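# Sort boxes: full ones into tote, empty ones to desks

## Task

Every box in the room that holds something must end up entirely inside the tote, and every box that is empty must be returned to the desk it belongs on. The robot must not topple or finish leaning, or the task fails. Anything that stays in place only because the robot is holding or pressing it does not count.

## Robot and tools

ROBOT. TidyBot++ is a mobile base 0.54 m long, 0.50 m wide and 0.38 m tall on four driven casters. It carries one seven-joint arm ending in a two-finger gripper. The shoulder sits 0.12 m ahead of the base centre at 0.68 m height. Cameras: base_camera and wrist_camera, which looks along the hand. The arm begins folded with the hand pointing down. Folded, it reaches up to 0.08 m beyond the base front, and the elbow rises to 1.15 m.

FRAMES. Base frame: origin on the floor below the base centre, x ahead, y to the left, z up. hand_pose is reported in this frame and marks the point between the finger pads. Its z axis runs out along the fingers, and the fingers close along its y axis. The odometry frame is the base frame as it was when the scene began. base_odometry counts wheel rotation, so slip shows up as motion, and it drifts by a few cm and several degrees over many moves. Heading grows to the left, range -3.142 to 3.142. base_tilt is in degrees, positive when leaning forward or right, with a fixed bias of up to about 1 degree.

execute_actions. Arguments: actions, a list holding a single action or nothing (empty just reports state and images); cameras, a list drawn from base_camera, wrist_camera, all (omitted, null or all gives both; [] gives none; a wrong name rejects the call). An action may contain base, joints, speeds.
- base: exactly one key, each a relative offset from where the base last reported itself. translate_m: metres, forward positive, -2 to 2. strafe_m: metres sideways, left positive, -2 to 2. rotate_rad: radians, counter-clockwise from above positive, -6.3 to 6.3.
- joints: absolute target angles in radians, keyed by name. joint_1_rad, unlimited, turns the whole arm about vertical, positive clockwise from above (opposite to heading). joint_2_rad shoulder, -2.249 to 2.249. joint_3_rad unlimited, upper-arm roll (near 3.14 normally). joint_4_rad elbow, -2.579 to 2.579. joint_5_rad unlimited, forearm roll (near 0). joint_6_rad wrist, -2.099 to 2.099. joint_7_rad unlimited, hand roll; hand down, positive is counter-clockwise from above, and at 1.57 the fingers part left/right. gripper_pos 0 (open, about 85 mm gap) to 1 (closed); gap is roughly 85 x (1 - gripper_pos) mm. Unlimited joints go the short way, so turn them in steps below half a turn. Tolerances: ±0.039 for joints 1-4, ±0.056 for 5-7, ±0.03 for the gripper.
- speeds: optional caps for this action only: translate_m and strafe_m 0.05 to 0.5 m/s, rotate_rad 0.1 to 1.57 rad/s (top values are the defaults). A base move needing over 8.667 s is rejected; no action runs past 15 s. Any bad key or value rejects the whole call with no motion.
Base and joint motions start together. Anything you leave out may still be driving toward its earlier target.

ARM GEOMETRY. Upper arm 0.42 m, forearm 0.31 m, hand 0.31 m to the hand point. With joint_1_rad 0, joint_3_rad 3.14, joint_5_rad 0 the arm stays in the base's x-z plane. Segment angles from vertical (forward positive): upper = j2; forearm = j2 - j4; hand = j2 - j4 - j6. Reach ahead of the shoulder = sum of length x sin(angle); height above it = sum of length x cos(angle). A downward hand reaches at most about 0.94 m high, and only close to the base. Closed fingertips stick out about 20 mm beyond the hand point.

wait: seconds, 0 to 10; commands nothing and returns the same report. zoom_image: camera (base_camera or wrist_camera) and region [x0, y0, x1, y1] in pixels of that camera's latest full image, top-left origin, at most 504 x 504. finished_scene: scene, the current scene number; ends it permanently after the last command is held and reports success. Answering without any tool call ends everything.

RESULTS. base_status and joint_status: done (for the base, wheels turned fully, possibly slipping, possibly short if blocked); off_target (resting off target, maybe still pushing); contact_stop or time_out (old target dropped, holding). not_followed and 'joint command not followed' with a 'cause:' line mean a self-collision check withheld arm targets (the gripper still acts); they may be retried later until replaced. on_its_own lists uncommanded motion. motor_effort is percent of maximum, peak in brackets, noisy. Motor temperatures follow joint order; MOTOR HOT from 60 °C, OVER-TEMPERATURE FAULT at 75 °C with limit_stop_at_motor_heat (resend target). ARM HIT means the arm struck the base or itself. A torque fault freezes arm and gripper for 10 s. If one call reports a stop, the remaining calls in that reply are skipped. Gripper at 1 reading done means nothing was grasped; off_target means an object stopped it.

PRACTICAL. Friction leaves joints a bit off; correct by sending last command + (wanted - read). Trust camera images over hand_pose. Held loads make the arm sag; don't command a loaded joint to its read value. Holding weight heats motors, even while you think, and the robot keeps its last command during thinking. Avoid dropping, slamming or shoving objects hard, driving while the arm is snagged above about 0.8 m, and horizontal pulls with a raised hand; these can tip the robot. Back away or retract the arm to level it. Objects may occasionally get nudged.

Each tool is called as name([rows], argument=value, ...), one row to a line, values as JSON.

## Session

execute_actions(actions=[])

Scene clock: 0.00 s.
Motor temperatures (°C, as the motors report them): [30 33 32 31 40 38 44]
base_odometry: x=+0.000 y=+0.000 heading=+0.000 (m, m, rad; odometry frame)
base_tilt: forward=-0.5 right=-0.5 (deg)
base_status: not commanded
joint_positions: joint_1_rad=+0.032 joint_2_rad=-0.320 joint_3_rad=+3.174 joint_4_rad=-2.550 joint_5_rad=-0.005 joint_6_rad=-0.860 joint_7_rad=+1.521 gripper_pos=+0.000
joint_status: not commanded
motor_effort: joint_1_rad=+0 joint_2_rad=-2 joint_3_rad=+0 joint_4_rad=+12 joint_5_rad=-1 joint_6_rad=+0 joint_7_rad=+0 (%)
hand_pose: x=+0.2515 y=-0.0048 z=+0.5779 quat_wxyz=(-0.007, +0.998, -0.058, +0.026) (m; base frame)
pictures: base_camera, wrist_camera
Images, in order (width x height): base_camera 644x364, wrist_camera 644x476.

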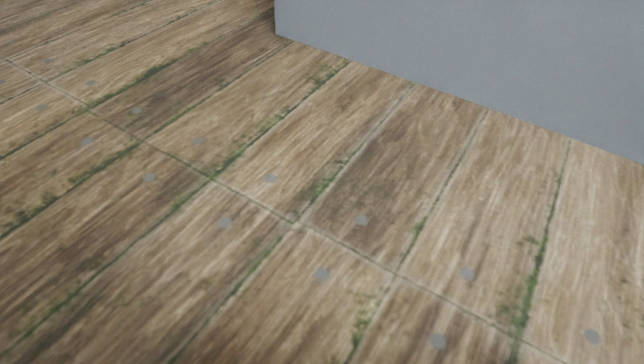

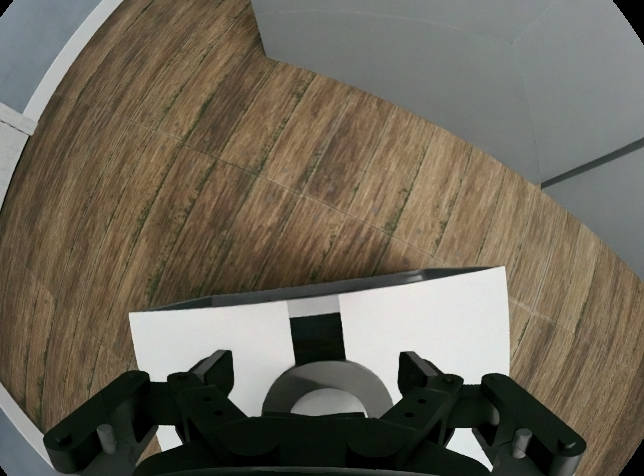

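execute_actions([
  {"base":{"rotate_rad":-0.64},"joints":{"joint_1_rad":1.57,"joint_2_rad":-0.4,"joint_3_rad":3.12,"joint_4_rad":-0.7,"joint_6_rad":-1.7,"joint_7_rad":1.6}},
])

Scene clock: 4.63 s.
Motor temperatures (°C, as the motors report them): [30 33 32 31 40 38 44]
base_odometry: x=+0.000 y=+0.000 heading=-0.639 (m, m, rad; odometry frame)
base_tilt: forward=-0.6 right=-0.4 (deg)
base_status: done
joint_positions: joint_1_rad=+1.557 joint_2_rad=-0.394 joint_3_rad=+3.141 joint_4_rad=-0.721 joint_5_rad=-0.005 joint_6_rad=-1.664 joint_7_rad=+1.569 gripper_pos=+0.000
joint_status: all done
motor_effort: joint_1_rad=+1(1) joint_2_rad=+3(9) joint_3_rad=+0(2) joint_4_rad=+10(18) joint_5_rad=-1(0) joint_6_rad=+7(8) joint_7_rad=+0(1) (%)
hand_pose: x=+0.1251 y=-0.2236 z=+1.2410 quat_wxyz=(+0.381, +0.598, -0.588, +0.389) (m; base frame)
pictures: base_camera, wrist_camera
Images, in order (width x height): base_camera 644x364, wrist_camera 644x476.

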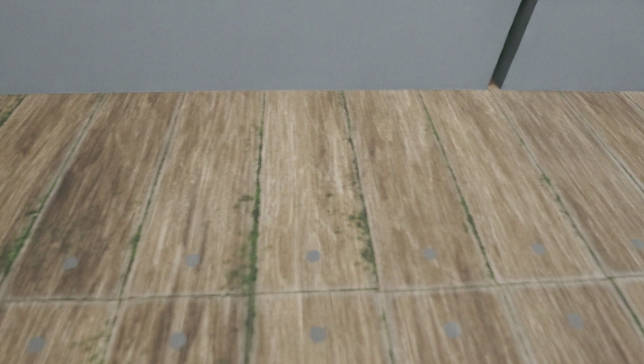

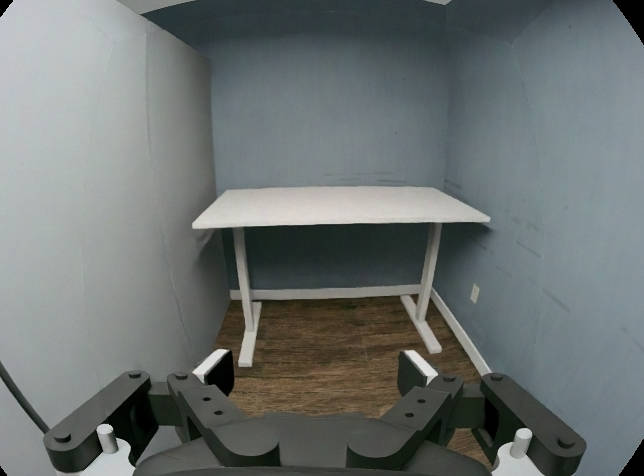

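execute_actions([
  {"base":{"strafe_m":0.95},"joints":{"joint_1_rad":-0.01}},
])

Scene clock: 8.60 s.
Motor temperatures (°C, as the motors report them): [30 33 32 31 40 38 44]
base_odometry: x=+0.568 y=+0.762 heading=-0.640 (m, m, rad; odometry frame)
base_tilt: forward=-0.5 right=-0.5 (deg)
base_status: done
joint_positions: joint_1_rad=+0.003 joint_2_rad=-0.396 joint_3_rad=+3.134 joint_4_rad=-0.721 joint_5_rad=-0.005 joint_6_rad=-1.664 joint_7_rad=+1.570 gripper_pos=+0.000
joint_status: all done
motor_effort: joint_1_rad=+1(1) joint_2_rad=+3(4) joint_3_rad=+1(2) joint_4_rad=+10(11) joint_5_rad=+0(0) joint_6_rad=+7(7) joint_7_rad=+0(1) (%)
hand_pose: x=+0.3416 y=+0.0055 z=+1.2413 quat_wxyz=(-0.002, +0.839, +0.004, +0.545) (m; base frame)
pictures: base_camera, wrist_camera
Images, in order (width x height): base_camera 644x364, wrist_camera 644x476.

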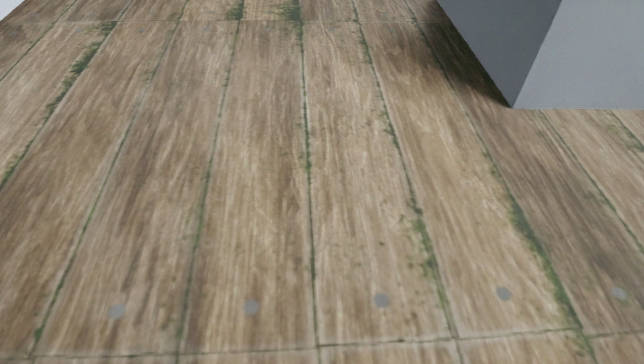

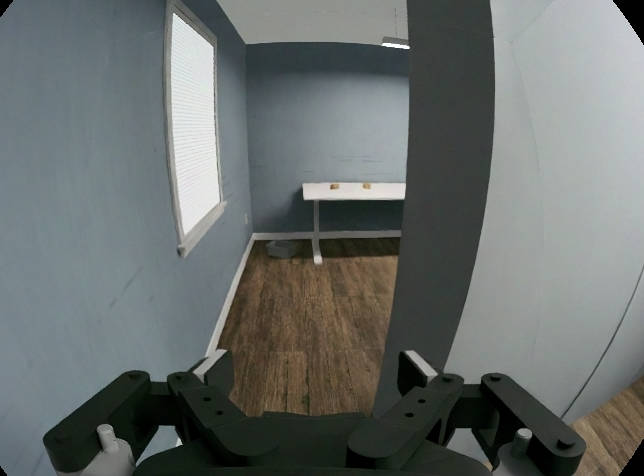

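execute_actions([
  {"base":{"rotate_rad":0.075}},
], cameras=["base_camera"])

execute_actions([
  {"base":{"translate_m":1.9}},
])

Scene clock: 10.43 s.
Motor temperatures (°C, as the motors report them): [30 33 32 31 40 38 44]
base_odometry: x=+0.568 y=+0.762 heading=-0.565 (m, m, rad; odometry frame)
base_tilt: forward=-0.5 right=-0.5 (deg)
base_status: done
joint_positions: joint_1_rad=+0.002 joint_2_rad=-0.396 joint_3_rad=+3.133 joint_4_rad=-0.721 joint_5_rad=-0.005 joint_6_rad=-1.664 joint_7_rad=+1.570 gripper_pos=+0.000
joint_status: not commanded
motor_effort: joint_1_rad=+0(0) joint_2_rad=+4(4) joint_3_rad=+0(1) joint_4_rad=+10(10) joint_5_rad=-1(1) joint_6_rad=+8(7) joint_7_rad=+0(0) (%)
hand_pose: x=+0.3415 y=+0.0059 z=+1.2413 quat_wxyz=(-0.002, +0.839, +0.004, +0.545) (m; base frame)
pictures: base_camera
Images, in order (width x height): base_camera 644x364.

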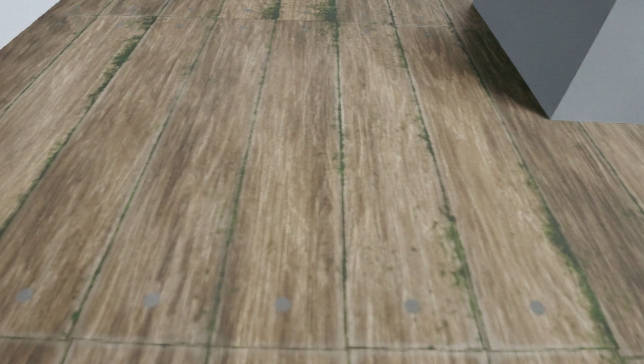

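Scene clock: 15.70 s.
Motor temperatures (°C, as the motors report them): [30 33 32 31 40 38 44]
base_odometry: x=+2.173 y=-0.255 heading=-0.565 (m, m, rad; odometry frame)
base_tilt: forward=-0.5 right=-0.5 (deg)
base_status: done
joint_positions: joint_1_rad=+0.002 joint_2_rad=-0.396 joint_3_rad=+3.133 joint_4_rad=-0.720 joint_5_rad=-0.005 joint_6_rad=-1.665 joint_7_rad=+1.570 gripper_pos=+0.000
joint_status: not commanded
motor_effort: joint_1_rad=+1(1) joint_2_rad=+4(7) joint_3_rad=+0(1) joint_4_rad=+10(11) joint_5_rad=+0(0) joint_6_rad=+7(8) joint_7_rad=-1(0) (%)
hand_pose: x=+0.3409 y=+0.0059 z=+1.2417 quat_wxyz=(-0.002, +0.838, +0.004, +0.545) (m; base frame)
pictures: base_camera, wrist_camera
Images, in order (width x height): base_camera 644x364, wrist_camera 644x476.

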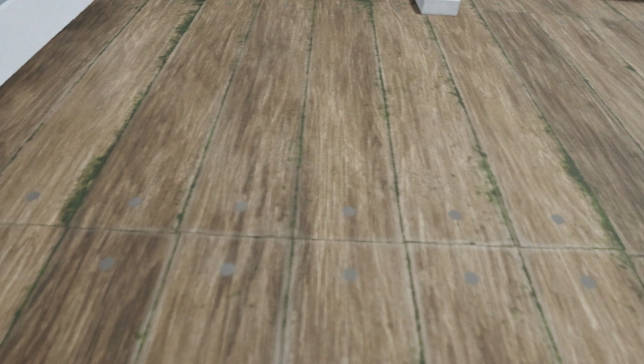

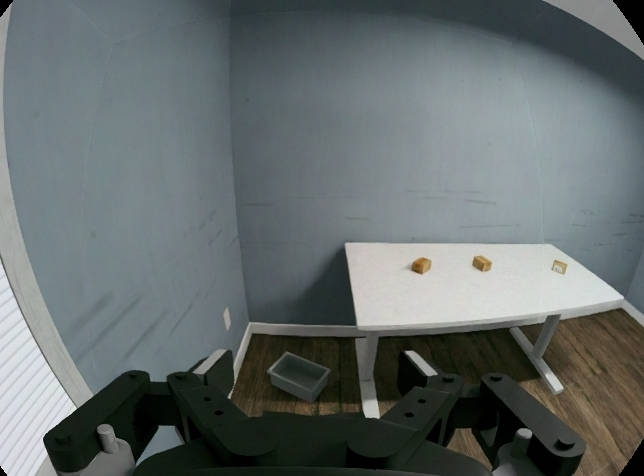

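execute_actions([
  {"base":{"rotate_rad":-0.045},"joints":{"joint_1_rad":1.3}},
])

Scene clock: 18.87 s.
Motor temperatures (°C, as the motors report them): [30 33 32 31 40 38 44]
base_odometry: x=+2.173 y=-0.255 heading=-0.610 (m, m, rad; odometry frame)
base_tilt: forward=-0.5 right=-0.5 (deg)
base_status: done
joint_positions: joint_1_rad=+1.288 joint_2_rad=-0.396 joint_3_rad=+3.133 joint_4_rad=-0.720 joint_5_rad=-0.005 joint_6_rad=-1.665 joint_7_rad=+1.570 gripper_pos=+0.000
joint_status: all done
motor_effort: joint_1_rad=+1(1) joint_2_rad=+3(4) joint_3_rad=+0(1) joint_4_rad=+10(10) joint_5_rad=+0(0) joint_6_rad=+7(8) joint_7_rad=+0(0) (%)
hand_pose: x=+0.1871 y=-0.2113 z=+1.2417 quat_wxyz=(+0.325, +0.674, -0.499, +0.438) (m; base frame)
pictures: base_camera, wrist_camera
Images, in order (width x height): base_camera 644x364, wrist_camera 644x476.

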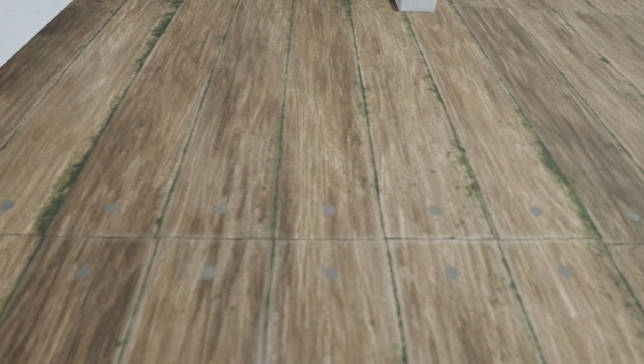

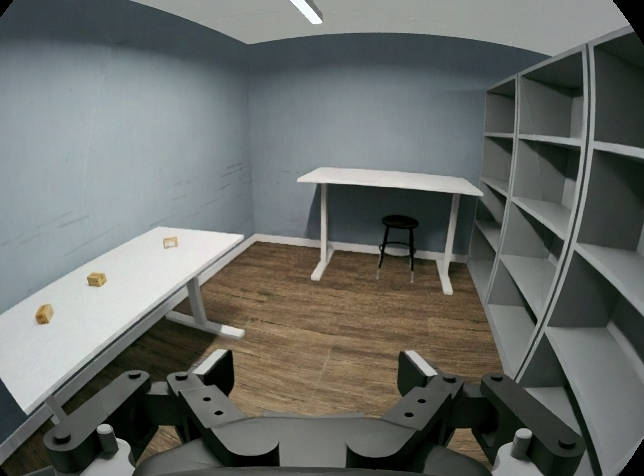

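execute_actions([
  {"base":{"strafe_m":-0.63},"joints":{"joint_1_rad":-0.01,"joint_2_rad":0.2,"joint_3_rad":3.16,"joint_4_rad":-1.02,"joint_6_rad":-1.84}},
], cameras=["wrist_camera"])

execute_actions([
  {"base":{"translate_m":0.72},"joints":{"joint_3_rad":3.142}},
])

Scene clock: 25.63 s.
Motor temperatures (°C, as the motors report them): [30 33 32 31 40 38 44]
base_odometry: x=+1.813 y=-0.772 heading=-0.610 (m, m, rad; odometry frame)
base_tilt: forward=-0.5 right=-0.4 (deg)
base_status: done
joint_positions: joint_1_rad=+0.004 joint_2_rad=+0.193 joint_3_rad=+3.141 joint_4_rad=-0.995 joint_5_rad=-0.005 joint_6_rad=-1.803 joint_7_rad=+1.570 gripper_pos=+0.000
joint_status: all done
motor_effort: joint_1_rad=+0(1) joint_2_rad=-24(23) joint_3_rad=+0(2) joint_4_rad=+16(17) joint_5_rad=+0(1) joint_6_rad=+1(7) joint_7_rad=+0(0) (%)
hand_pose: x=+0.5379 y=+0.0016 z=+0.9045 quat_wxyz=(-0.002, +0.997, -0.001, +0.075) (m; base frame)
pictures: wrist_camera
Images, in order (width x height): wrist_camera 644x476.

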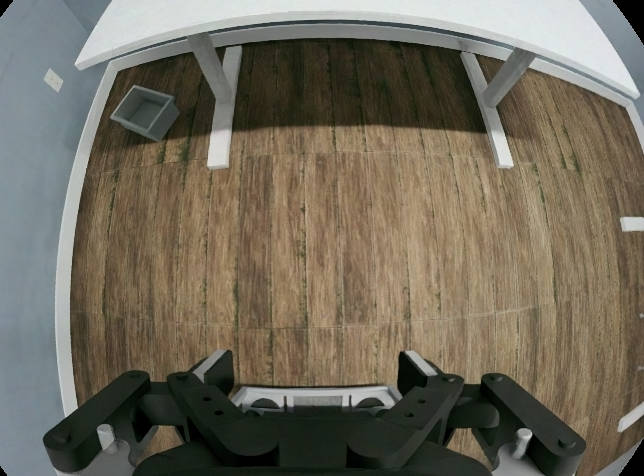

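Scene clock: 28.43 s.
Motor temperatures (°C, as the motors report them): [30 33 32 31 40 38 44]
base_odometry: x=+2.403 y=-1.185 heading=-0.610 (m, m, rad; odometry frame)
base_tilt: forward=-0.5 right=-0.5 (deg)
base_status: done
joint_positions: joint_1_rad=+0.003 joint_2_rad=+0.202 joint_3_rad=+3.140 joint_4_rad=-0.997 joint_5_rad=-0.005 joint_6_rad=-1.807 joint_7_rad=+1.570 gripper_pos=+0.000
joint_status: all done
motor_effort: joint_1_rad=+1(1) joint_2_rad=-24(26) joint_3_rad=+0(0) joint_4_rad=+16(16) joint_5_rad=+0(0) joint_6_rad=+1(2) joint_7_rad=+0(0) (%)
hand_pose: x=+0.5382 y=+0.0022 z=+0.8996 quat_wxyz=(-0.002, +0.998, -0.001, +0.067) (m; base frame)
pictures: base_camera, wrist_camera
Images, in order (width x height): base_camera 644x364, wrist_camera 644x476.

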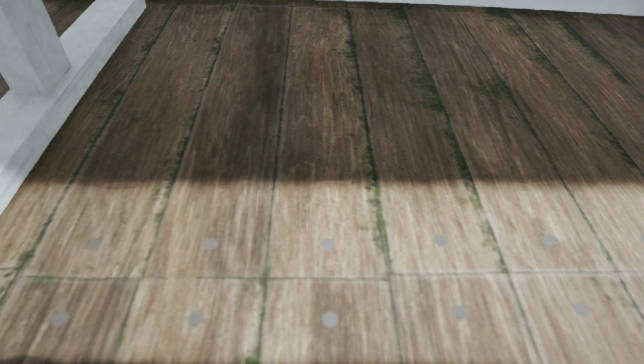

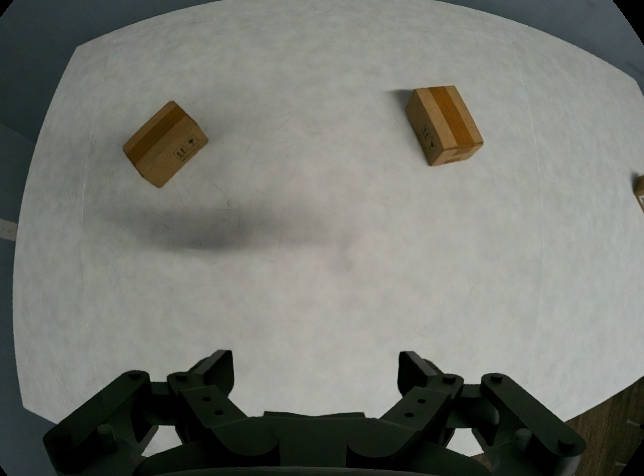

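zoom_image(camera="wrist_camera", region=[100, 70, 500, 210])

Region (100, 70, 500, 210) of wrist_camera's 644x476 image, scaled by 1.260; it fills the top 176 rows of this view, and the rest is white.

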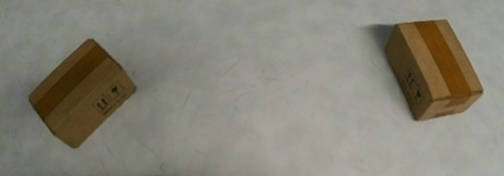

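zoom_image(camera="wrist_camera", region=[110, 90, 222, 202])

zoom_image(camera="wrist_camera", region=[390, 70, 502, 182])

Region (110, 90, 222, 202) of wrist_camera's 644x476 image, scaled by 4.500.

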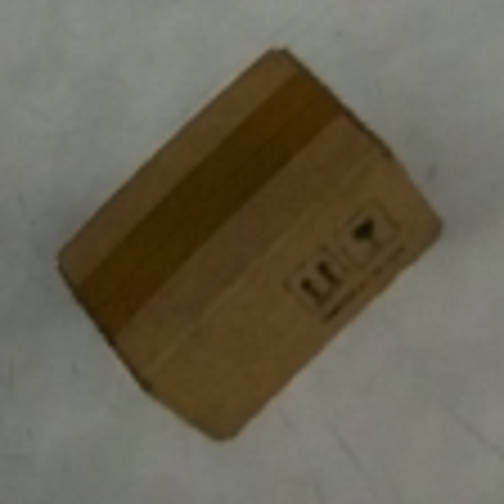

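Region (390, 70, 502, 182) of wrist_camera's 644x476 image, scaled by 4.500.

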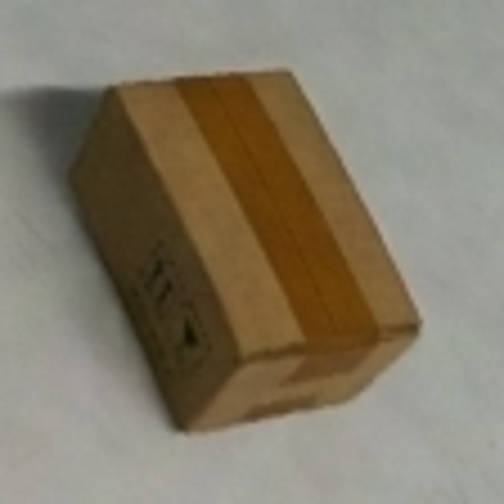

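execute_actions([
  {"base":{"translate_m":0.10},"joints":{"joint_1_rad":-0.36,"joint_2_rad":0.54,"joint_4_rad":-0.735,"joint_6_rad":-1.675,"joint_7_rad":0.435}},
], cameras=["wrist_camera"])

Scene clock: 36.00 s.
Motor temperatures (°C, as the motors report them): [30 33 32 31 40 38 44]
base_odometry: x=+2.485 y=-1.242 heading=-0.610 (m, m, rad; odometry frame)
base_tilt: forward=-0.5 right=-0.5 (deg)
base_status: done
joint_positions: joint_1_rad=-0.360 joint_2_rad=+0.538 joint_3_rad=+3.140 joint_4_rad=-0.761 joint_5_rad=-0.005 joint_6_rad=-1.709 joint_7_rad=+0.456 gripper_pos=+0.000
joint_status: all done
motor_effort: joint_1_rad=+1(3) joint_2_rad=-34(36) joint_3_rad=+1(1) joint_4_rad=+16(15) joint_5_rad=+0(0) joint_6_rad=+1(2) joint_7_rad=+0(0) (%)
hand_pose: x=+0.6418 y=+0.2006 z=+0.8187 quat_wxyz=(-0.047, +0.928, -0.366, +0.047) (m; base frame)
pictures: wrist_camera
Images, in order (width x height): wrist_camera 644x476.

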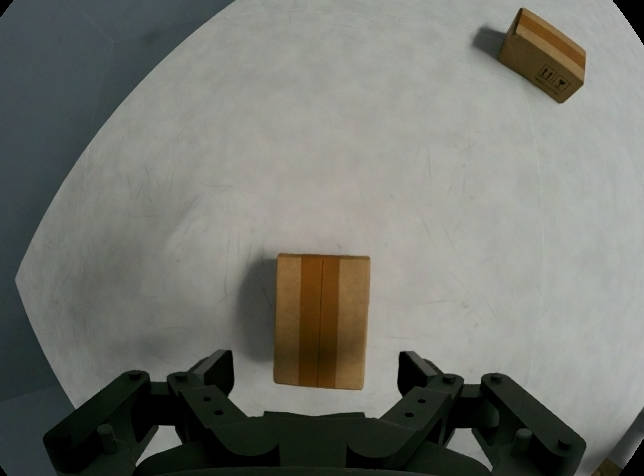

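execute_actions([
  {"joints":{"joint_1_rad":-0.319,"joint_2_rad":0.655}},
], cameras=["wrist_camera"])

Scene clock: 38.90 s.
Motor temperatures (°C, as the motors report them): [30 33 32 31 40 38 44]
base_odometry: x=+2.485 y=-1.242 heading=-0.610 (m, m, rad; odometry frame)
base_tilt: forward=-0.5 right=-0.5 (deg)
base_status: not commanded
joint_positions: joint_1_rad=-0.327 joint_2_rad=+0.659 joint_3_rad=+3.140 joint_4_rad=-0.755 joint_5_rad=-0.005 joint_6_rad=-1.709 joint_7_rad=+0.456 gripper_pos=+0.000
joint_status: all done
motor_effort: joint_1_rad=+1(0) joint_2_rad=-38(42) joint_3_rad=-1(1) joint_4_rad=+16(17) joint_5_rad=+0(0) joint_6_rad=+0(1) joint_7_rad=+0(0) (%)
hand_pose: x=+0.6613 y=+0.1879 z=+0.7522 quat_wxyz=(-0.008, +0.924, -0.383, +0.005) (m; base frame)
pictures: wrist_camera
Images, in order (width x height): wrist_camera 644x476.

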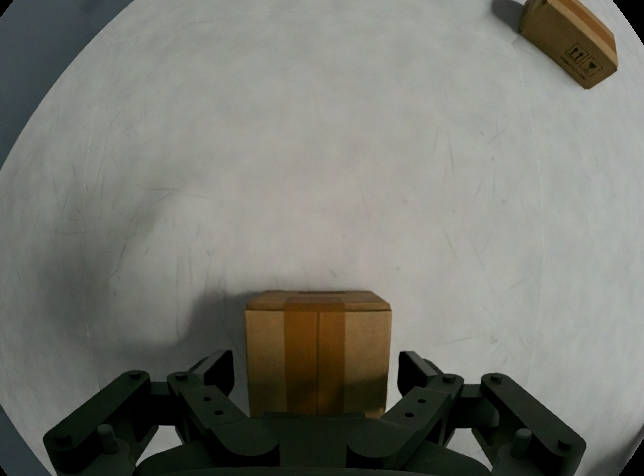

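execute_actions([
  {"joints":{"gripper_pos":1.0}},
], cameras=[])

execute_actions([
  {"joints":{"joint_2_rad":0.59}},
], cameras=["wrist_camera"])

Scene clock: 40.63 s.
Motor temperatures (°C, as the motors report them): [30 33 32 31 40 38 44]
base_odometry: x=+2.485 y=-1.242 heading=-0.610 (m, m, rad; odometry frame)
base_tilt: forward=-0.5 right=-0.5 (deg)
base_status: not commanded
joint_positions: joint_1_rad=-0.327 joint_2_rad=+0.658 joint_3_rad=+3.140 joint_4_rad=-0.754 joint_5_rad=-0.005 joint_6_rad=-1.708 joint_7_rad=+0.456 gripper_pos=+0.350
joint_status: gripper_pos off_target (ended at +0.350, target +1.000)
motor_effort: joint_1_rad=+0(1) joint_2_rad=-39(42) joint_3_rad=+0(1) joint_4_rad=+17(18) joint_5_rad=+0(1) joint_6_rad=+0(2) joint_7_rad=+0(0) (%)
hand_pose: x=+0.6617 y=+0.1880 z=+0.7531 quat_wxyz=(-0.009, +0.924, -0.383, +0.006) (m; base frame)
pictures: none
No camera images: the call's "cameras" was empty. Leave "cameras" out to get every camera's image.

Scene clock: 41.60 s.
Motor temperatures (°C, as the motors report them): [30 33 32 31 40 38 44]
base_odometry: x=+2.485 y=-1.242 heading=-0.610 (m, m, rad; odometry frame)
base_tilt: forward=-0.5 right=-0.5 (deg)
base_status: not commanded
joint_positions: joint_1_rad=-0.327 joint_2_rad=+0.614 joint_3_rad=+3.140 joint_4_rad=-0.754 joint_5_rad=-0.005 joint_6_rad=-1.708 joint_7_rad=+0.456 gripper_pos=+0.350
joint_status: all done
motor_effort: joint_1_rad=+2(0) joint_2_rad=-40(44) joint_3_rad=-1(0) joint_4_rad=+18(19) joint_5_rad=+0(0) joint_6_rad=+1(1) joint_7_rad=+0(0) (%)
hand_pose: x=+0.6582 y=+0.1868 z=+0.7784 quat_wxyz=(-0.024, +0.923, -0.382, +0.023) (m; base frame)
pictures: wrist_camera
Images, in order (width x height): wrist_camera 644x476.

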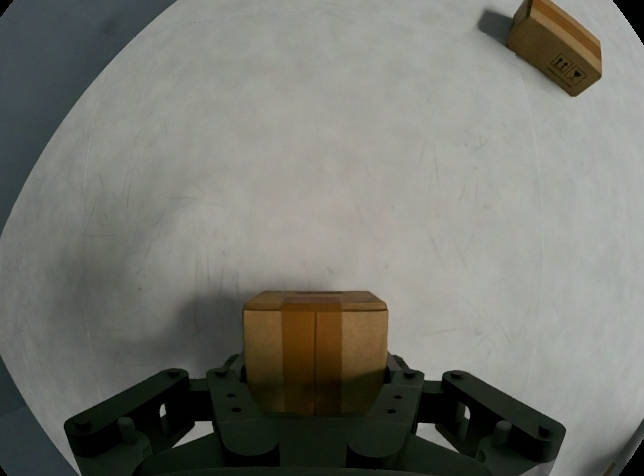

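execute_actions([
  {"base":{"translate_m":-0.14},"joints":{"joint_2_rad":0.3,"joint_4_rad":-1.0}},
], cameras=[])

execute_actions([
  {"base":{"strafe_m":0.77},"joints":{"joint_1_rad":0.01,"joint_7_rad":1.6}},
])

Scene clock: 45.87 s.
Motor temperatures (°C, as the motors report them): [30 33 32 31 40 38 44]
base_odometry: x=+2.370 y=-1.162 heading=-0.610 (m, m, rad; odometry frame)
base_tilt: forward=-0.5 right=-0.4 (deg)
base_status: done
joint_positions: joint_1_rad=-0.326 joint_2_rad=+0.317 joint_3_rad=+3.140 joint_4_rad=-0.990 joint_5_rad=-0.005 joint_6_rad=-1.705 joint_7_rad=+0.456 gripper_pos=+0.350
joint_status: all done
motor_effort: joint_1_rad=+0(2) joint_2_rad=-31(44) joint_3_rad=+0(2) joint_4_rad=+18(20) joint_5_rad=+0(0) joint_6_rad=+1(3) joint_7_rad=+0(1) (%)
hand_pose: x=+0.5678 y=+0.1553 z=+0.8550 quat_wxyz=(-0.045, +0.922, -0.382, +0.047) (m; base frame)
pictures: none
No camera images: the call's "cameras" was empty. Leave "cameras" out to get every camera's image.

Scene clock: 48.77 s.
Motor temperatures (°C, as the motors report them): [30 34 32 31 40 38 44]
base_odometry: x=+2.811 y=-0.531 heading=-0.610 (m, m, rad; odometry frame)
base_tilt: forward=-0.5 right=-0.5 (deg)
base_status: done
joint_positions: joint_1_rad=+0.005 joint_2_rad=+0.317 joint_3_rad=+3.140 joint_4_rad=-0.990 joint_5_rad=-0.005 joint_6_rad=-1.705 joint_7_rad=+1.580 gripper_pos=+0.350
joint_status: all done
motor_effort: joint_1_rad=+0(3) joint_2_rad=-31(32) joint_3_rad=+0(2) joint_4_rad=+18(19) joint_5_rad=-1(1) joint_6_rad=+1(1) joint_7_rad=+1(0) (%)
hand_pose: x=+0.5938 y=+0.0013 z=+0.8551 quat_wxyz=(-0.002, +0.998, +0.004, +0.065) (m; base frame)
pictures: base_camera, wrist_camera
Images, in order (width x height): base_camera 644x364, wrist_camera 644x476.

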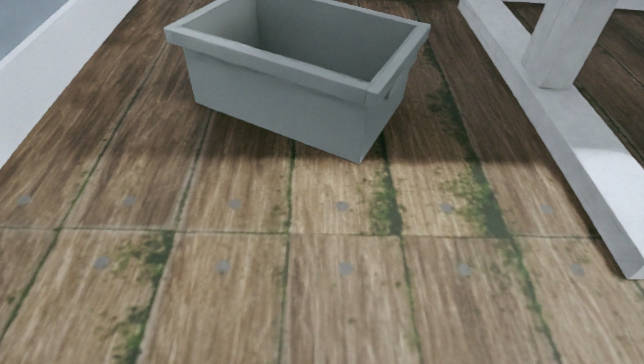

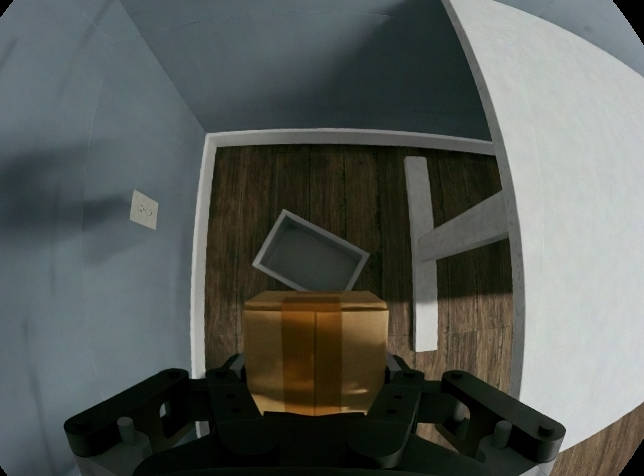

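execute_actions([
  {"base":{"translate_m":0.13},"joints":{"joint_1_rad":-0.175,"joint_2_rad":1.265,"joint_4_rad":-1.48,"joint_6_rad":-0.345,"joint_7_rad":2.50}},
])

Scene clock: 54.47 s.
Motor temperatures (°C, as the motors report them): [30 34 32 31 40 38 44]
base_odometry: x=+2.918 y=-0.605 heading=-0.609 (m, m, rad; odometry frame)
base_tilt: forward=-0.5 right=-0.5 (deg)
base_status: done
joint_positions: joint_1_rad=-0.162 joint_2_rad=+1.282 joint_3_rad=+3.140 joint_4_rad=-1.461 joint_5_rad=-0.005 joint_6_rad=-0.380 joint_7_rad=+2.472 gripper_pos=+0.350
joint_status: all done
motor_effort: joint_1_rad=+0(1) joint_2_rad=-45(49) joint_3_rad=-1(1) joint_4_rad=+7(19) joint_5_rad=-1(1) joint_6_rad=+0(4) joint_7_rad=+0(0) (%)
hand_pose: x=+0.6429 y=+0.0888 z=+0.2009 quat_wxyz=(+0.002, +0.863, +0.505, +0.010) (m; base frame)
pictures: base_camera, wrist_camera
Images, in order (width x height): base_camera 644x364, wrist_camera 644x476.

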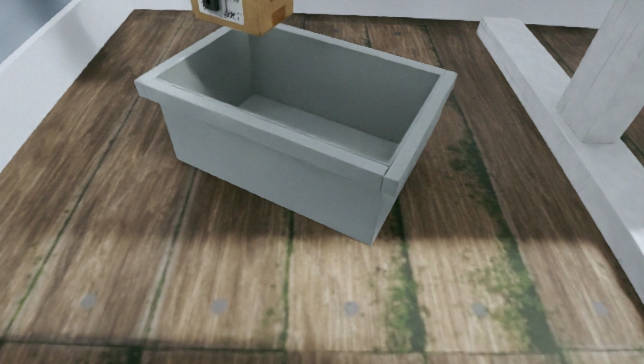

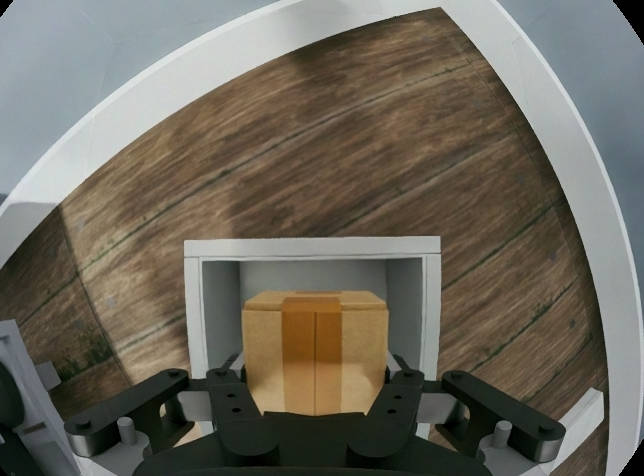

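execute_actions([
  {"joints":{"joint_2_rad":1.598,"joint_4_rad":-1.178,"joint_6_rad":-0.262}},
])

Scene clock: 57.27 s.
Motor temperatures (°C, as the motors report them): [30 34 32 31 40 38 44]
base_odometry: x=+2.918 y=-0.605 heading=-0.609 (m, m, rad; odometry frame)
base_tilt: forward=-0.5 right=-0.5 (deg)
base_status: not commanded
joint_positions: joint_1_rad=-0.162 joint_2_rad=+1.619 joint_3_rad=+3.140 joint_4_rad=-1.205 joint_5_rad=-0.005 joint_6_rad=-0.297 joint_7_rad=+2.472 gripper_pos=+0.350
joint_status: all done
motor_effort: joint_1_rad=+1(1) joint_2_rad=-44(47) joint_3_rad=+0(1) joint_4_rad=+5(7) joint_5_rad=+0(0) joint_6_rad=+0(0) joint_7_rad=+0(0) (%)
hand_pose: x=+0.6362 y=+0.0875 z=+0.0517 quat_wxyz=(+0.002, +0.863, +0.505, +0.010) (m; base frame)
pictures: base_camera, wrist_camera
Images, in order (width x height): base_camera 644x364, wrist_camera 644x476.

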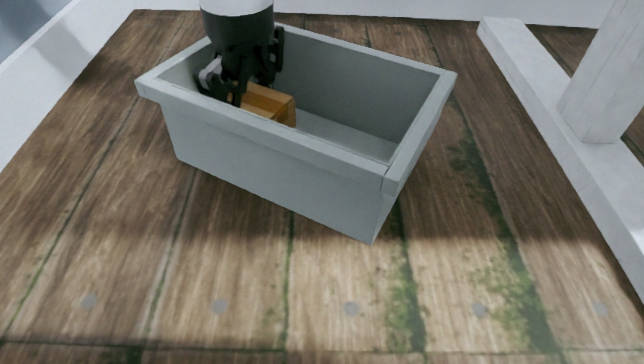

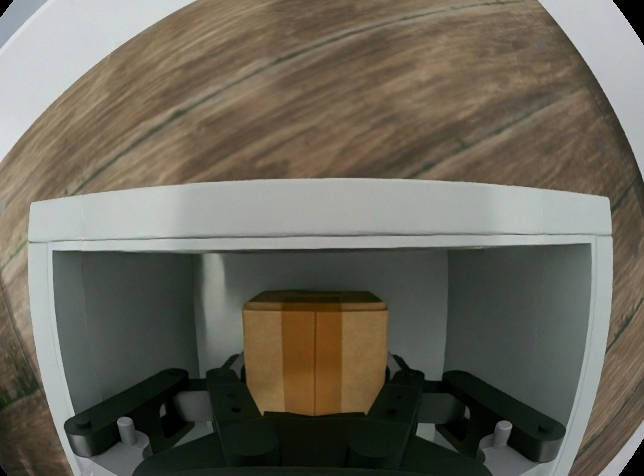

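execute_actions([
  {"joints":{"joint_2_rad":1.645,"joint_4_rad":-1.137}},
], cameras=["base_camera"])

Scene clock: 58.63 s.
Motor temperatures (°C, as the motors report them): [30 34 32 31 40 38 44]
base_odometry: x=+2.918 y=-0.605 heading=-0.609 (m, m, rad; odometry frame)
base_tilt: forward=-0.5 right=-0.5 (deg)
base_status: not commanded
joint_positions: joint_1_rad=-0.162 joint_2_rad=+1.658 joint_3_rad=+3.140 joint_4_rad=-1.160 joint_5_rad=-0.005 joint_6_rad=-0.296 joint_7_rad=+2.472 gripper_pos=+0.350
joint_status: all done
motor_effort: joint_1_rad=+1(0) joint_2_rad=-43(47) joint_3_rad=-1(2) joint_4_rad=+5(6) joint_5_rad=+0(1) joint_6_rad=+0(1) joint_7_rad=+0(0) (%)
hand_pose: x=+0.6397 y=+0.0881 z=+0.0362 quat_wxyz=(+0.004, +0.863, +0.505, +0.014) (m; base frame)
pictures: base_camera
Images, in order (width x height): base_camera 644x364.

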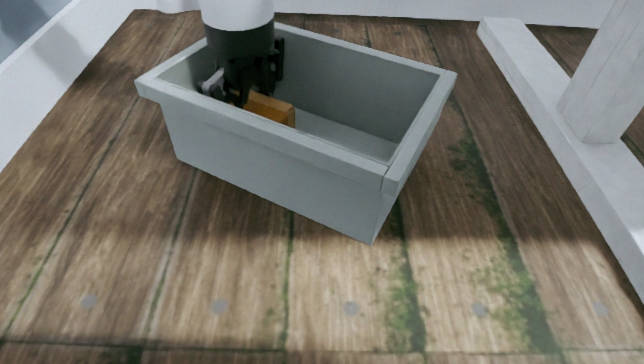

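execute_actions([
  {"joints":{"joint_2_rad":1.668,"joint_4_rad":-1.125}},
], cameras=[])

Scene clock: 59.80 s.
Motor temperatures (°C, as the motors report them): [30 34 32 31 40 38 44]
base_odometry: x=+2.918 y=-0.605 heading=-0.609 (m, m, rad; odometry frame)
base_tilt: forward=-0.5 right=-0.5 (deg)
base_status: not commanded
joint_positions: joint_1_rad=-0.162 joint_2_rad=+1.658 joint_3_rad=+3.140 joint_4_rad=-1.158 joint_5_rad=-0.005 joint_6_rad=-0.296 joint_7_rad=+2.472 gripper_pos=+0.350
joint_status: all done
motor_effort: joint_1_rad=-1(1) joint_2_rad=-39(42) joint_3_rad=+0(1) joint_4_rad=+8(9) joint_5_rad=-1(0) joint_6_rad=+4(5) joint_7_rad=+0(0) (%)
hand_pose: x=+0.6399 y=+0.0882 z=+0.0359 quat_wxyz=(+0.004, +0.863, +0.505, +0.014) (m; base frame)
pictures: none
No camera images: the call's "cameras" was empty. Leave "cameras" out to get every camera's image.

Contact. Release and lift.

execute_actions([
  {"joints":{"gripper_pos":0.15,"joint_2_rad":1.655,"joint_4_rad":-1.15}},
], cameras=[])

execute_actions([
  {"joints":{"joint_2_rad":1.30,"joint_4_rad":-1.50}},
])

Scene clock: 61.60 s.
Motor temperatures (°C, as the motors report them): [30 34 32 31 40 38 44]
base_odometry: x=+2.918 y=-0.605 heading=-0.609 (m, m, rad; odometry frame)
base_tilt: forward=-0.5 right=-0.4 (deg)
base_status: not commanded
joint_positions: joint_1_rad=-0.162 joint_2_rad=+1.658 joint_3_rad=+3.140 joint_4_rad=-1.159 joint_5_rad=-0.005 joint_6_rad=-0.296 joint_7_rad=+2.472 gripper_pos=+0.150
joint_status: all done
motor_effort: joint_1_rad=+0(1) joint_2_rad=-40(44) joint_3_rad=-1(1) joint_4_rad=+5(8) joint_5_rad=+0(1) joint_6_rad=+0(4) joint_7_rad=+0(1) (%)
hand_pose: x=+0.6399 y=+0.0882 z=+0.0361 quat_wxyz=(+0.004, +0.863, +0.505, +0.014) (m; base frame)
pictures: none
No camera images: the call's "cameras" was empty. Leave "cameras" out to get every camera's image.

Scene clock: 63.23 s.
Motor temperatures (°C, as the motors report them): [30 34 32 31 40 38 44]
base_odometry: x=+2.918 y=-0.605 heading=-0.609 (m, m, rad; odometry frame)
base_tilt: forward=-0.5 right=-0.5 (deg)
base_status: not commanded
joint_positions: joint_1_rad=-0.162 joint_2_rad=+1.300 joint_3_rad=+3.140 joint_4_rad=-1.474 joint_5_rad=-0.005 joint_6_rad=-0.296 joint_7_rad=+2.472 gripper_pos=+0.150
joint_status: all done
motor_effort: joint_1_rad=+1(1) joint_2_rad=-40(45) joint_3_rad=-1(1) joint_4_rad=+6(6) joint_5_rad=-1(1) joint_6_rad=+0(1) joint_7_rad=+0(0) (%)
hand_pose: x=+0.6516 y=+0.0901 z=+0.1903 quat_wxyz=(+0.011, +0.862, +0.505, +0.033) (m; base frame)
pictures: base_camera, wrist_camera
Images, in order (width x height): base_camera 644x364, wrist_camera 644x476.

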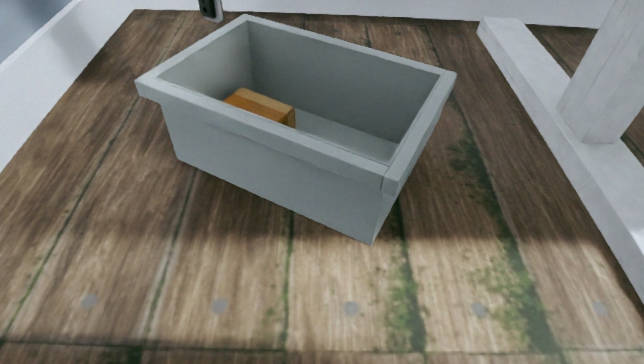

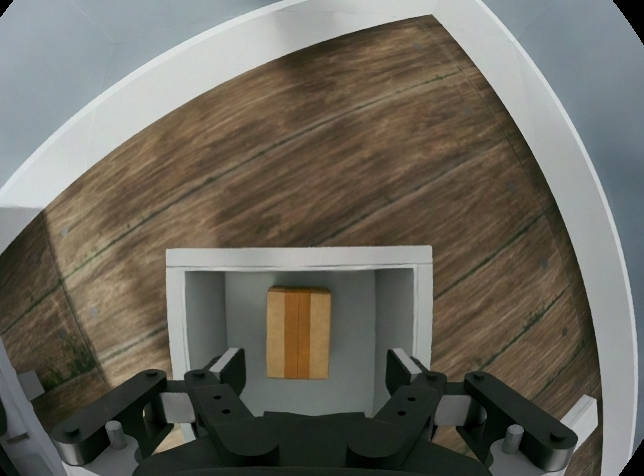

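execute_actions([
  {"base":{"translate_m":-0.08},"joints":{"joint_2_rad":0.45,"joint_4_rad":-0.75,"joint_6_rad":-1.745,"joint_7_rad":1.81,"gripper_pos":0}},
], cameras=["base_camera"])

execute_actions([
  {"base":{"strafe_m":-0.943},"joints":{"joint_1_rad":0.01}},
], cameras=[])

execute_actions([
  {"base":{"translate_m":0.085},"joints":{"joint_2_rad":0.53}},
])

Scene clock: 68.50 s.
Motor temperatures (°C, as the motors report them): [30 34 32 31 40 38 44]
base_odometry: x=+2.852 y=-0.559 heading=-0.610 (m, m, rad; odometry frame)
base_tilt: forward=-0.5 right=-0.5 (deg)
base_status: done
joint_positions: joint_1_rad=-0.164 joint_2_rad=+0.447 joint_3_rad=+3.140 joint_4_rad=-0.768 joint_5_rad=-0.005 joint_6_rad=-1.714 joint_7_rad=+1.838 gripper_pos=+0.000
joint_status: all done
motor_effort: joint_1_rad=+1(1) joint_2_rad=-32(47) joint_3_rad=-1(2) joint_4_rad=+16(16) joint_5_rad=+0(1) joint_6_rad=+2(2) joint_7_rad=+1(0) (%)
hand_pose: x=+0.6535 y=+0.0919 z=+0.8661 quat_wxyz=(+0.003, +0.971, +0.214, +0.106) (m; base frame)
pictures: base_camera
Images, in order (width x height): base_camera 644x364.

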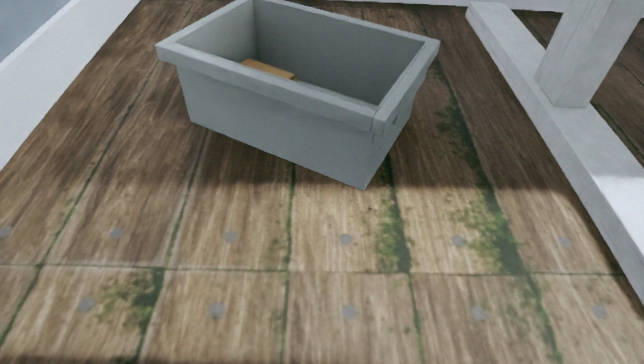

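Scene clock: 71.77 s.
Motor temperatures (°C, as the motors report them): [30 34 32 31 40 38 44]
base_odometry: x=+2.312 y=-1.333 heading=-0.610 (m, m, rad; odometry frame)
base_tilt: forward=-0.5 right=-0.4 (deg)
base_status: done
joint_positions: joint_1_rad=+0.011 joint_2_rad=+0.447 joint_3_rad=+3.140 joint_4_rad=-0.768 joint_5_rad=-0.005 joint_6_rad=-1.714 joint_7_rad=+1.838 gripper_pos=+0.000
joint_status: all done
motor_effort: joint_1_rad=+0(5) joint_2_rad=-32(33) joint_3_rad=-1(2) joint_4_rad=+16(16) joint_5_rad=-1(1) joint_6_rad=+2(2) joint_7_rad=+0(0) (%)
hand_pose: x=+0.6613 y=-0.0023 z=+0.8661 quat_wxyz=(+0.012, +0.986, +0.129, +0.105) (m; base frame)
pictures: none
No camera images: the call's "cameras" was empty. Leave "cameras" out to get every camera's image.

Scene clock: 73.17 s.
Motor temperatures (°C, as the motors report them): [30 34 32 31 40 38 44]
base_odometry: x=+2.382 y=-1.382 heading=-0.610 (m, m, rad; odometry frame)
base_tilt: forward=-0.5 right=-0.5 (deg)
base_status: done
joint_positions: joint_1_rad=+0.011 joint_2_rad=+0.533 joint_3_rad=+3.140 joint_4_rad=-0.768 joint_5_rad=-0.005 joint_6_rad=-1.714 joint_7_rad=+1.838 gripper_pos=+0.000
joint_status: all done
motor_effort: joint_1_rad=+0(1) joint_2_rad=-35(39) joint_3_rad=+0(1) joint_4_rad=+16(17) joint_5_rad=-1(0) joint_6_rad=+1(2) joint_7_rad=+0(0) (%)
hand_pose: x=+0.6752 y=-0.0024 z=+0.8193 quat_wxyz=(+0.006, +0.990, +0.129, +0.063) (m; base frame)
pictures: base_camera, wrist_camera
Images, in order (width x height): base_camera 644x364, wrist_camera 644x476.

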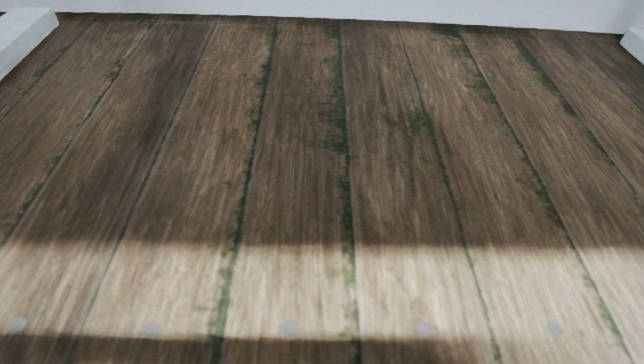

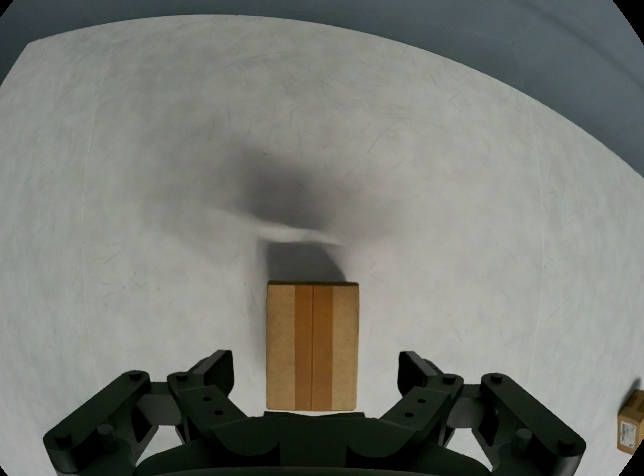

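execute_actions([
  {"joints":{"joint_1_rad":-0.008,"joint_2_rad":0.648}},
], cameras=["wrist_camera"])

Scene clock: 75.07 s.
Motor temperatures (°C, as the motors report them): [30 34 32 31 40 38 44]
base_odometry: x=+2.382 y=-1.382 heading=-0.610 (m, m, rad; odometry frame)
base_tilt: forward=-0.5 right=-0.5 (deg)
base_status: not commanded
joint_positions: joint_1_rad=+0.004 joint_2_rad=+0.652 joint_3_rad=+3.140 joint_4_rad=-0.767 joint_5_rad=-0.005 joint_6_rad=-1.714 joint_7_rad=+1.838 gripper_pos=+0.000
joint_status: all done
motor_effort: joint_1_rad=+0(1) joint_2_rad=-38(41) joint_3_rad=+0(1) joint_4_rad=+16(17) joint_5_rad=+0(1) joint_6_rad=+0(1) joint_7_rad=+0(1) (%)
hand_pose: x=+0.6877 y=+0.0012 z=+0.7524 quat_wxyz=(-0.002, +0.991, +0.132, +0.005) (m; base frame)
pictures: wrist_camera
Images, in order (width x height): wrist_camera 644x476.

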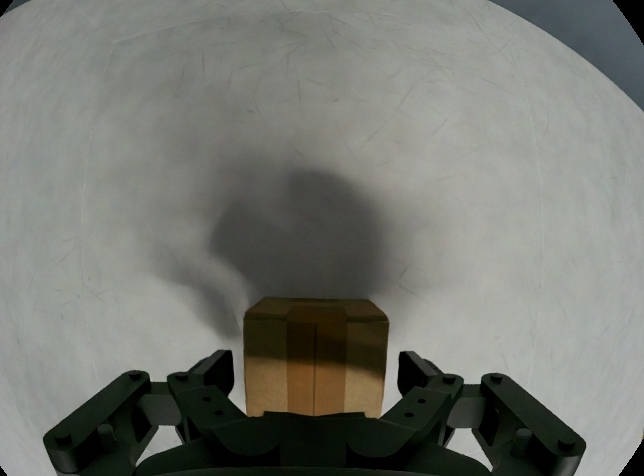

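execute_actions([
  {"joints":{"gripper_pos":1.0}},
], cameras=[])

execute_actions([
  {"joints":{"joint_2_rad":0.585}},
], cameras=["wrist_camera"])

Scene clock: 76.77 s.
Motor temperatures (°C, as the motors report them): [30 34 32 31 40 38 44]
base_odometry: x=+2.382 y=-1.382 heading=-0.610 (m, m, rad; odometry frame)
base_tilt: forward=-0.5 right=-0.5 (deg)
base_status: not commanded
joint_positions: joint_1_rad=+0.004 joint_2_rad=+0.651 joint_3_rad=+3.140 joint_4_rad=-0.767 joint_5_rad=-0.005 joint_6_rad=-1.714 joint_7_rad=+1.838 gripper_pos=+0.348
joint_status: gripper_pos off_target (ended at +0.348, target +1.000)
motor_effort: joint_1_rad=+0(1) joint_2_rad=-38(42) joint_3_rad=+0(1) joint_4_rad=+16(18) joint_5_rad=+0(0) joint_6_rad=+0(1) joint_7_rad=+0(0) (%)
hand_pose: x=+0.6877 y=+0.0013 z=+0.7530 quat_wxyz=(-0.002, +0.991, +0.133, +0.005) (m; base frame)
pictures: none
No camera images: the call's "cameras" was empty. Leave "cameras" out to get every camera's image.

Scene clock: 77.73 s.
Motor temperatures (°C, as the motors report them): [30 34 32 31 40 38 44]
base_odometry: x=+2.382 y=-1.382 heading=-0.610 (m, m, rad; odometry frame)
base_tilt: forward=-0.5 right=-0.5 (deg)
base_status: not commanded
joint_positions: joint_1_rad=+0.004 joint_2_rad=+0.610 joint_3_rad=+3.140 joint_4_rad=-0.767 joint_5_rad=-0.005 joint_6_rad=-1.714 joint_7_rad=+1.838 gripper_pos=+0.348
joint_status: all done
motor_effort: joint_1_rad=+1(1) joint_2_rad=-40(44) joint_3_rad=-1(1) joint_4_rad=+18(19) joint_5_rad=-1(0) joint_6_rad=+0(1) joint_7_rad=+0(0) (%)
hand_pose: x=+0.6843 y=+0.0013 z=+0.7765 quat_wxyz=(+0.001, +0.991, +0.133, +0.026) (m; base frame)
pictures: wrist_camera
Images, in order (width x height): wrist_camera 644x476.

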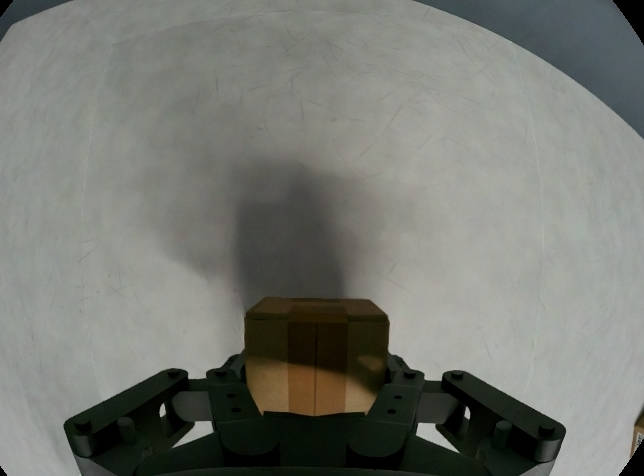

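execute_actions([
  {"base":{"translate_m":-0.085},"joints":{"joint_2_rad":0.45}},
], cameras=[])

execute_actions([
  {"base":{"strafe_m":0.943},"joints":{"joint_7_rad":2.65}},
], cameras=["base_camera"])

Scene clock: 80.57 s.
Motor temperatures (°C, as the motors report them): [30 34 32 31 40 38 44]
base_odometry: x=+2.312 y=-1.333 heading=-0.610 (m, m, rad; odometry frame)
base_tilt: forward=-0.5 right=-0.4 (deg)
base_status: done
joint_positions: joint_1_rad=+0.003 joint_2_rad=+0.471 joint_3_rad=+3.140 joint_4_rad=-0.767 joint_5_rad=-0.005 joint_6_rad=-1.719 joint_7_rad=+1.838 gripper_pos=+0.348
joint_status: all done
motor_effort: joint_1_rad=+0(0) joint_2_rad=-35(46) joint_3_rad=+0(1) joint_4_rad=+18(20) joint_5_rad=-1(1) joint_6_rad=+2(4) joint_7_rad=+0(0) (%)
hand_pose: x=+0.6643 y=+0.0018 z=+0.8538 quat_wxyz=(+0.010, +0.987, +0.133, +0.092) (m; base frame)
pictures: none
No camera images: the call's "cameras" was empty. Leave "cameras" out to get every camera's image.

Scene clock: 83.87 s.
Motor temperatures (°C, as the motors report them): [30 34 32 31 40 38 44]
base_odometry: x=+2.852 y=-0.560 heading=-0.610 (m, m, rad; odometry frame)
base_tilt: forward=-0.5 right=-0.5 (deg)
base_status: done
joint_positions: joint_1_rad=-0.010 joint_2_rad=+0.471 joint_3_rad=+3.140 joint_4_rad=-0.767 joint_5_rad=-0.005 joint_6_rad=-1.719 joint_7_rad=+2.641 gripper_pos=+0.348
joint_status: all done
motor_effort: joint_1_rad=+1(4) joint_2_rad=-36(37) joint_3_rad=-1(2) joint_4_rad=+19(19) joint_5_rad=+0(2) joint_6_rad=+2(2) joint_7_rad=+0(0) (%)
hand_pose: x=+0.6643 y=+0.0089 z=+0.8538 quat_wxyz=(+0.044, +0.853, +0.513, +0.081) (m; base frame)
pictures: base_camera
Images, in order (width x height): base_camera 644x364.

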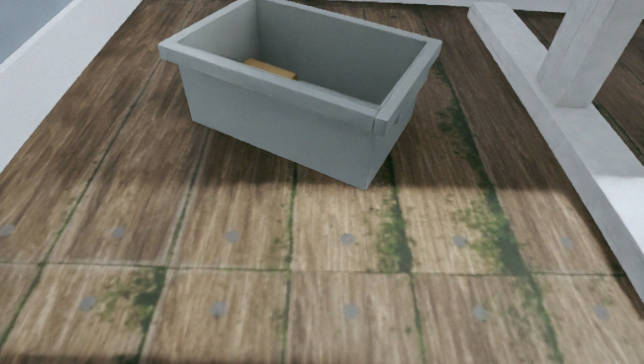

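execute_actions([
  {"joints":{"joint_1_rad":0.012,"joint_2_rad":1.294,"joint_4_rad":-1.373,"joint_6_rad":-0.43}},
])

Scene clock: 87.07 s.
Motor temperatures (°C, as the motors report them): [30 34 32 31 40 38 44]
base_odometry: x=+2.852 y=-0.560 heading=-0.610 (m, m, rad; odometry frame)
base_tilt: forward=-0.5 right=-0.5 (deg)
base_status: not commanded
joint_positions: joint_1_rad=-0.002 joint_2_rad=+1.312 joint_3_rad=+3.140 joint_4_rad=-1.357 joint_5_rad=-0.005 joint_6_rad=-0.464 joint_7_rad=+2.641 gripper_pos=+0.348
joint_status: all done
motor_effort: joint_1_rad=+0(0) joint_2_rad=-46(52) joint_3_rad=-1(2) joint_4_rad=+8(19) joint_5_rad=-1(1) joint_6_rad=+0(2) joint_7_rad=+0(0) (%)
hand_pose: x=+0.6718 y=+0.0040 z=+0.1983 quat_wxyz=(+0.001, +0.861, +0.509, +0.005) (m; base frame)
pictures: base_camera, wrist_camera
Images, in order (width x height): base_camera 644x364, wrist_camera 644x476.

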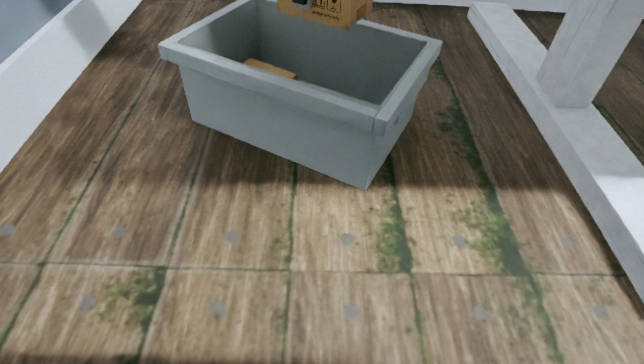

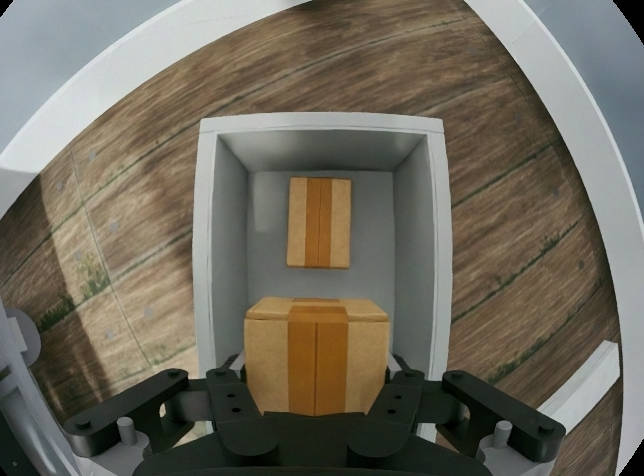

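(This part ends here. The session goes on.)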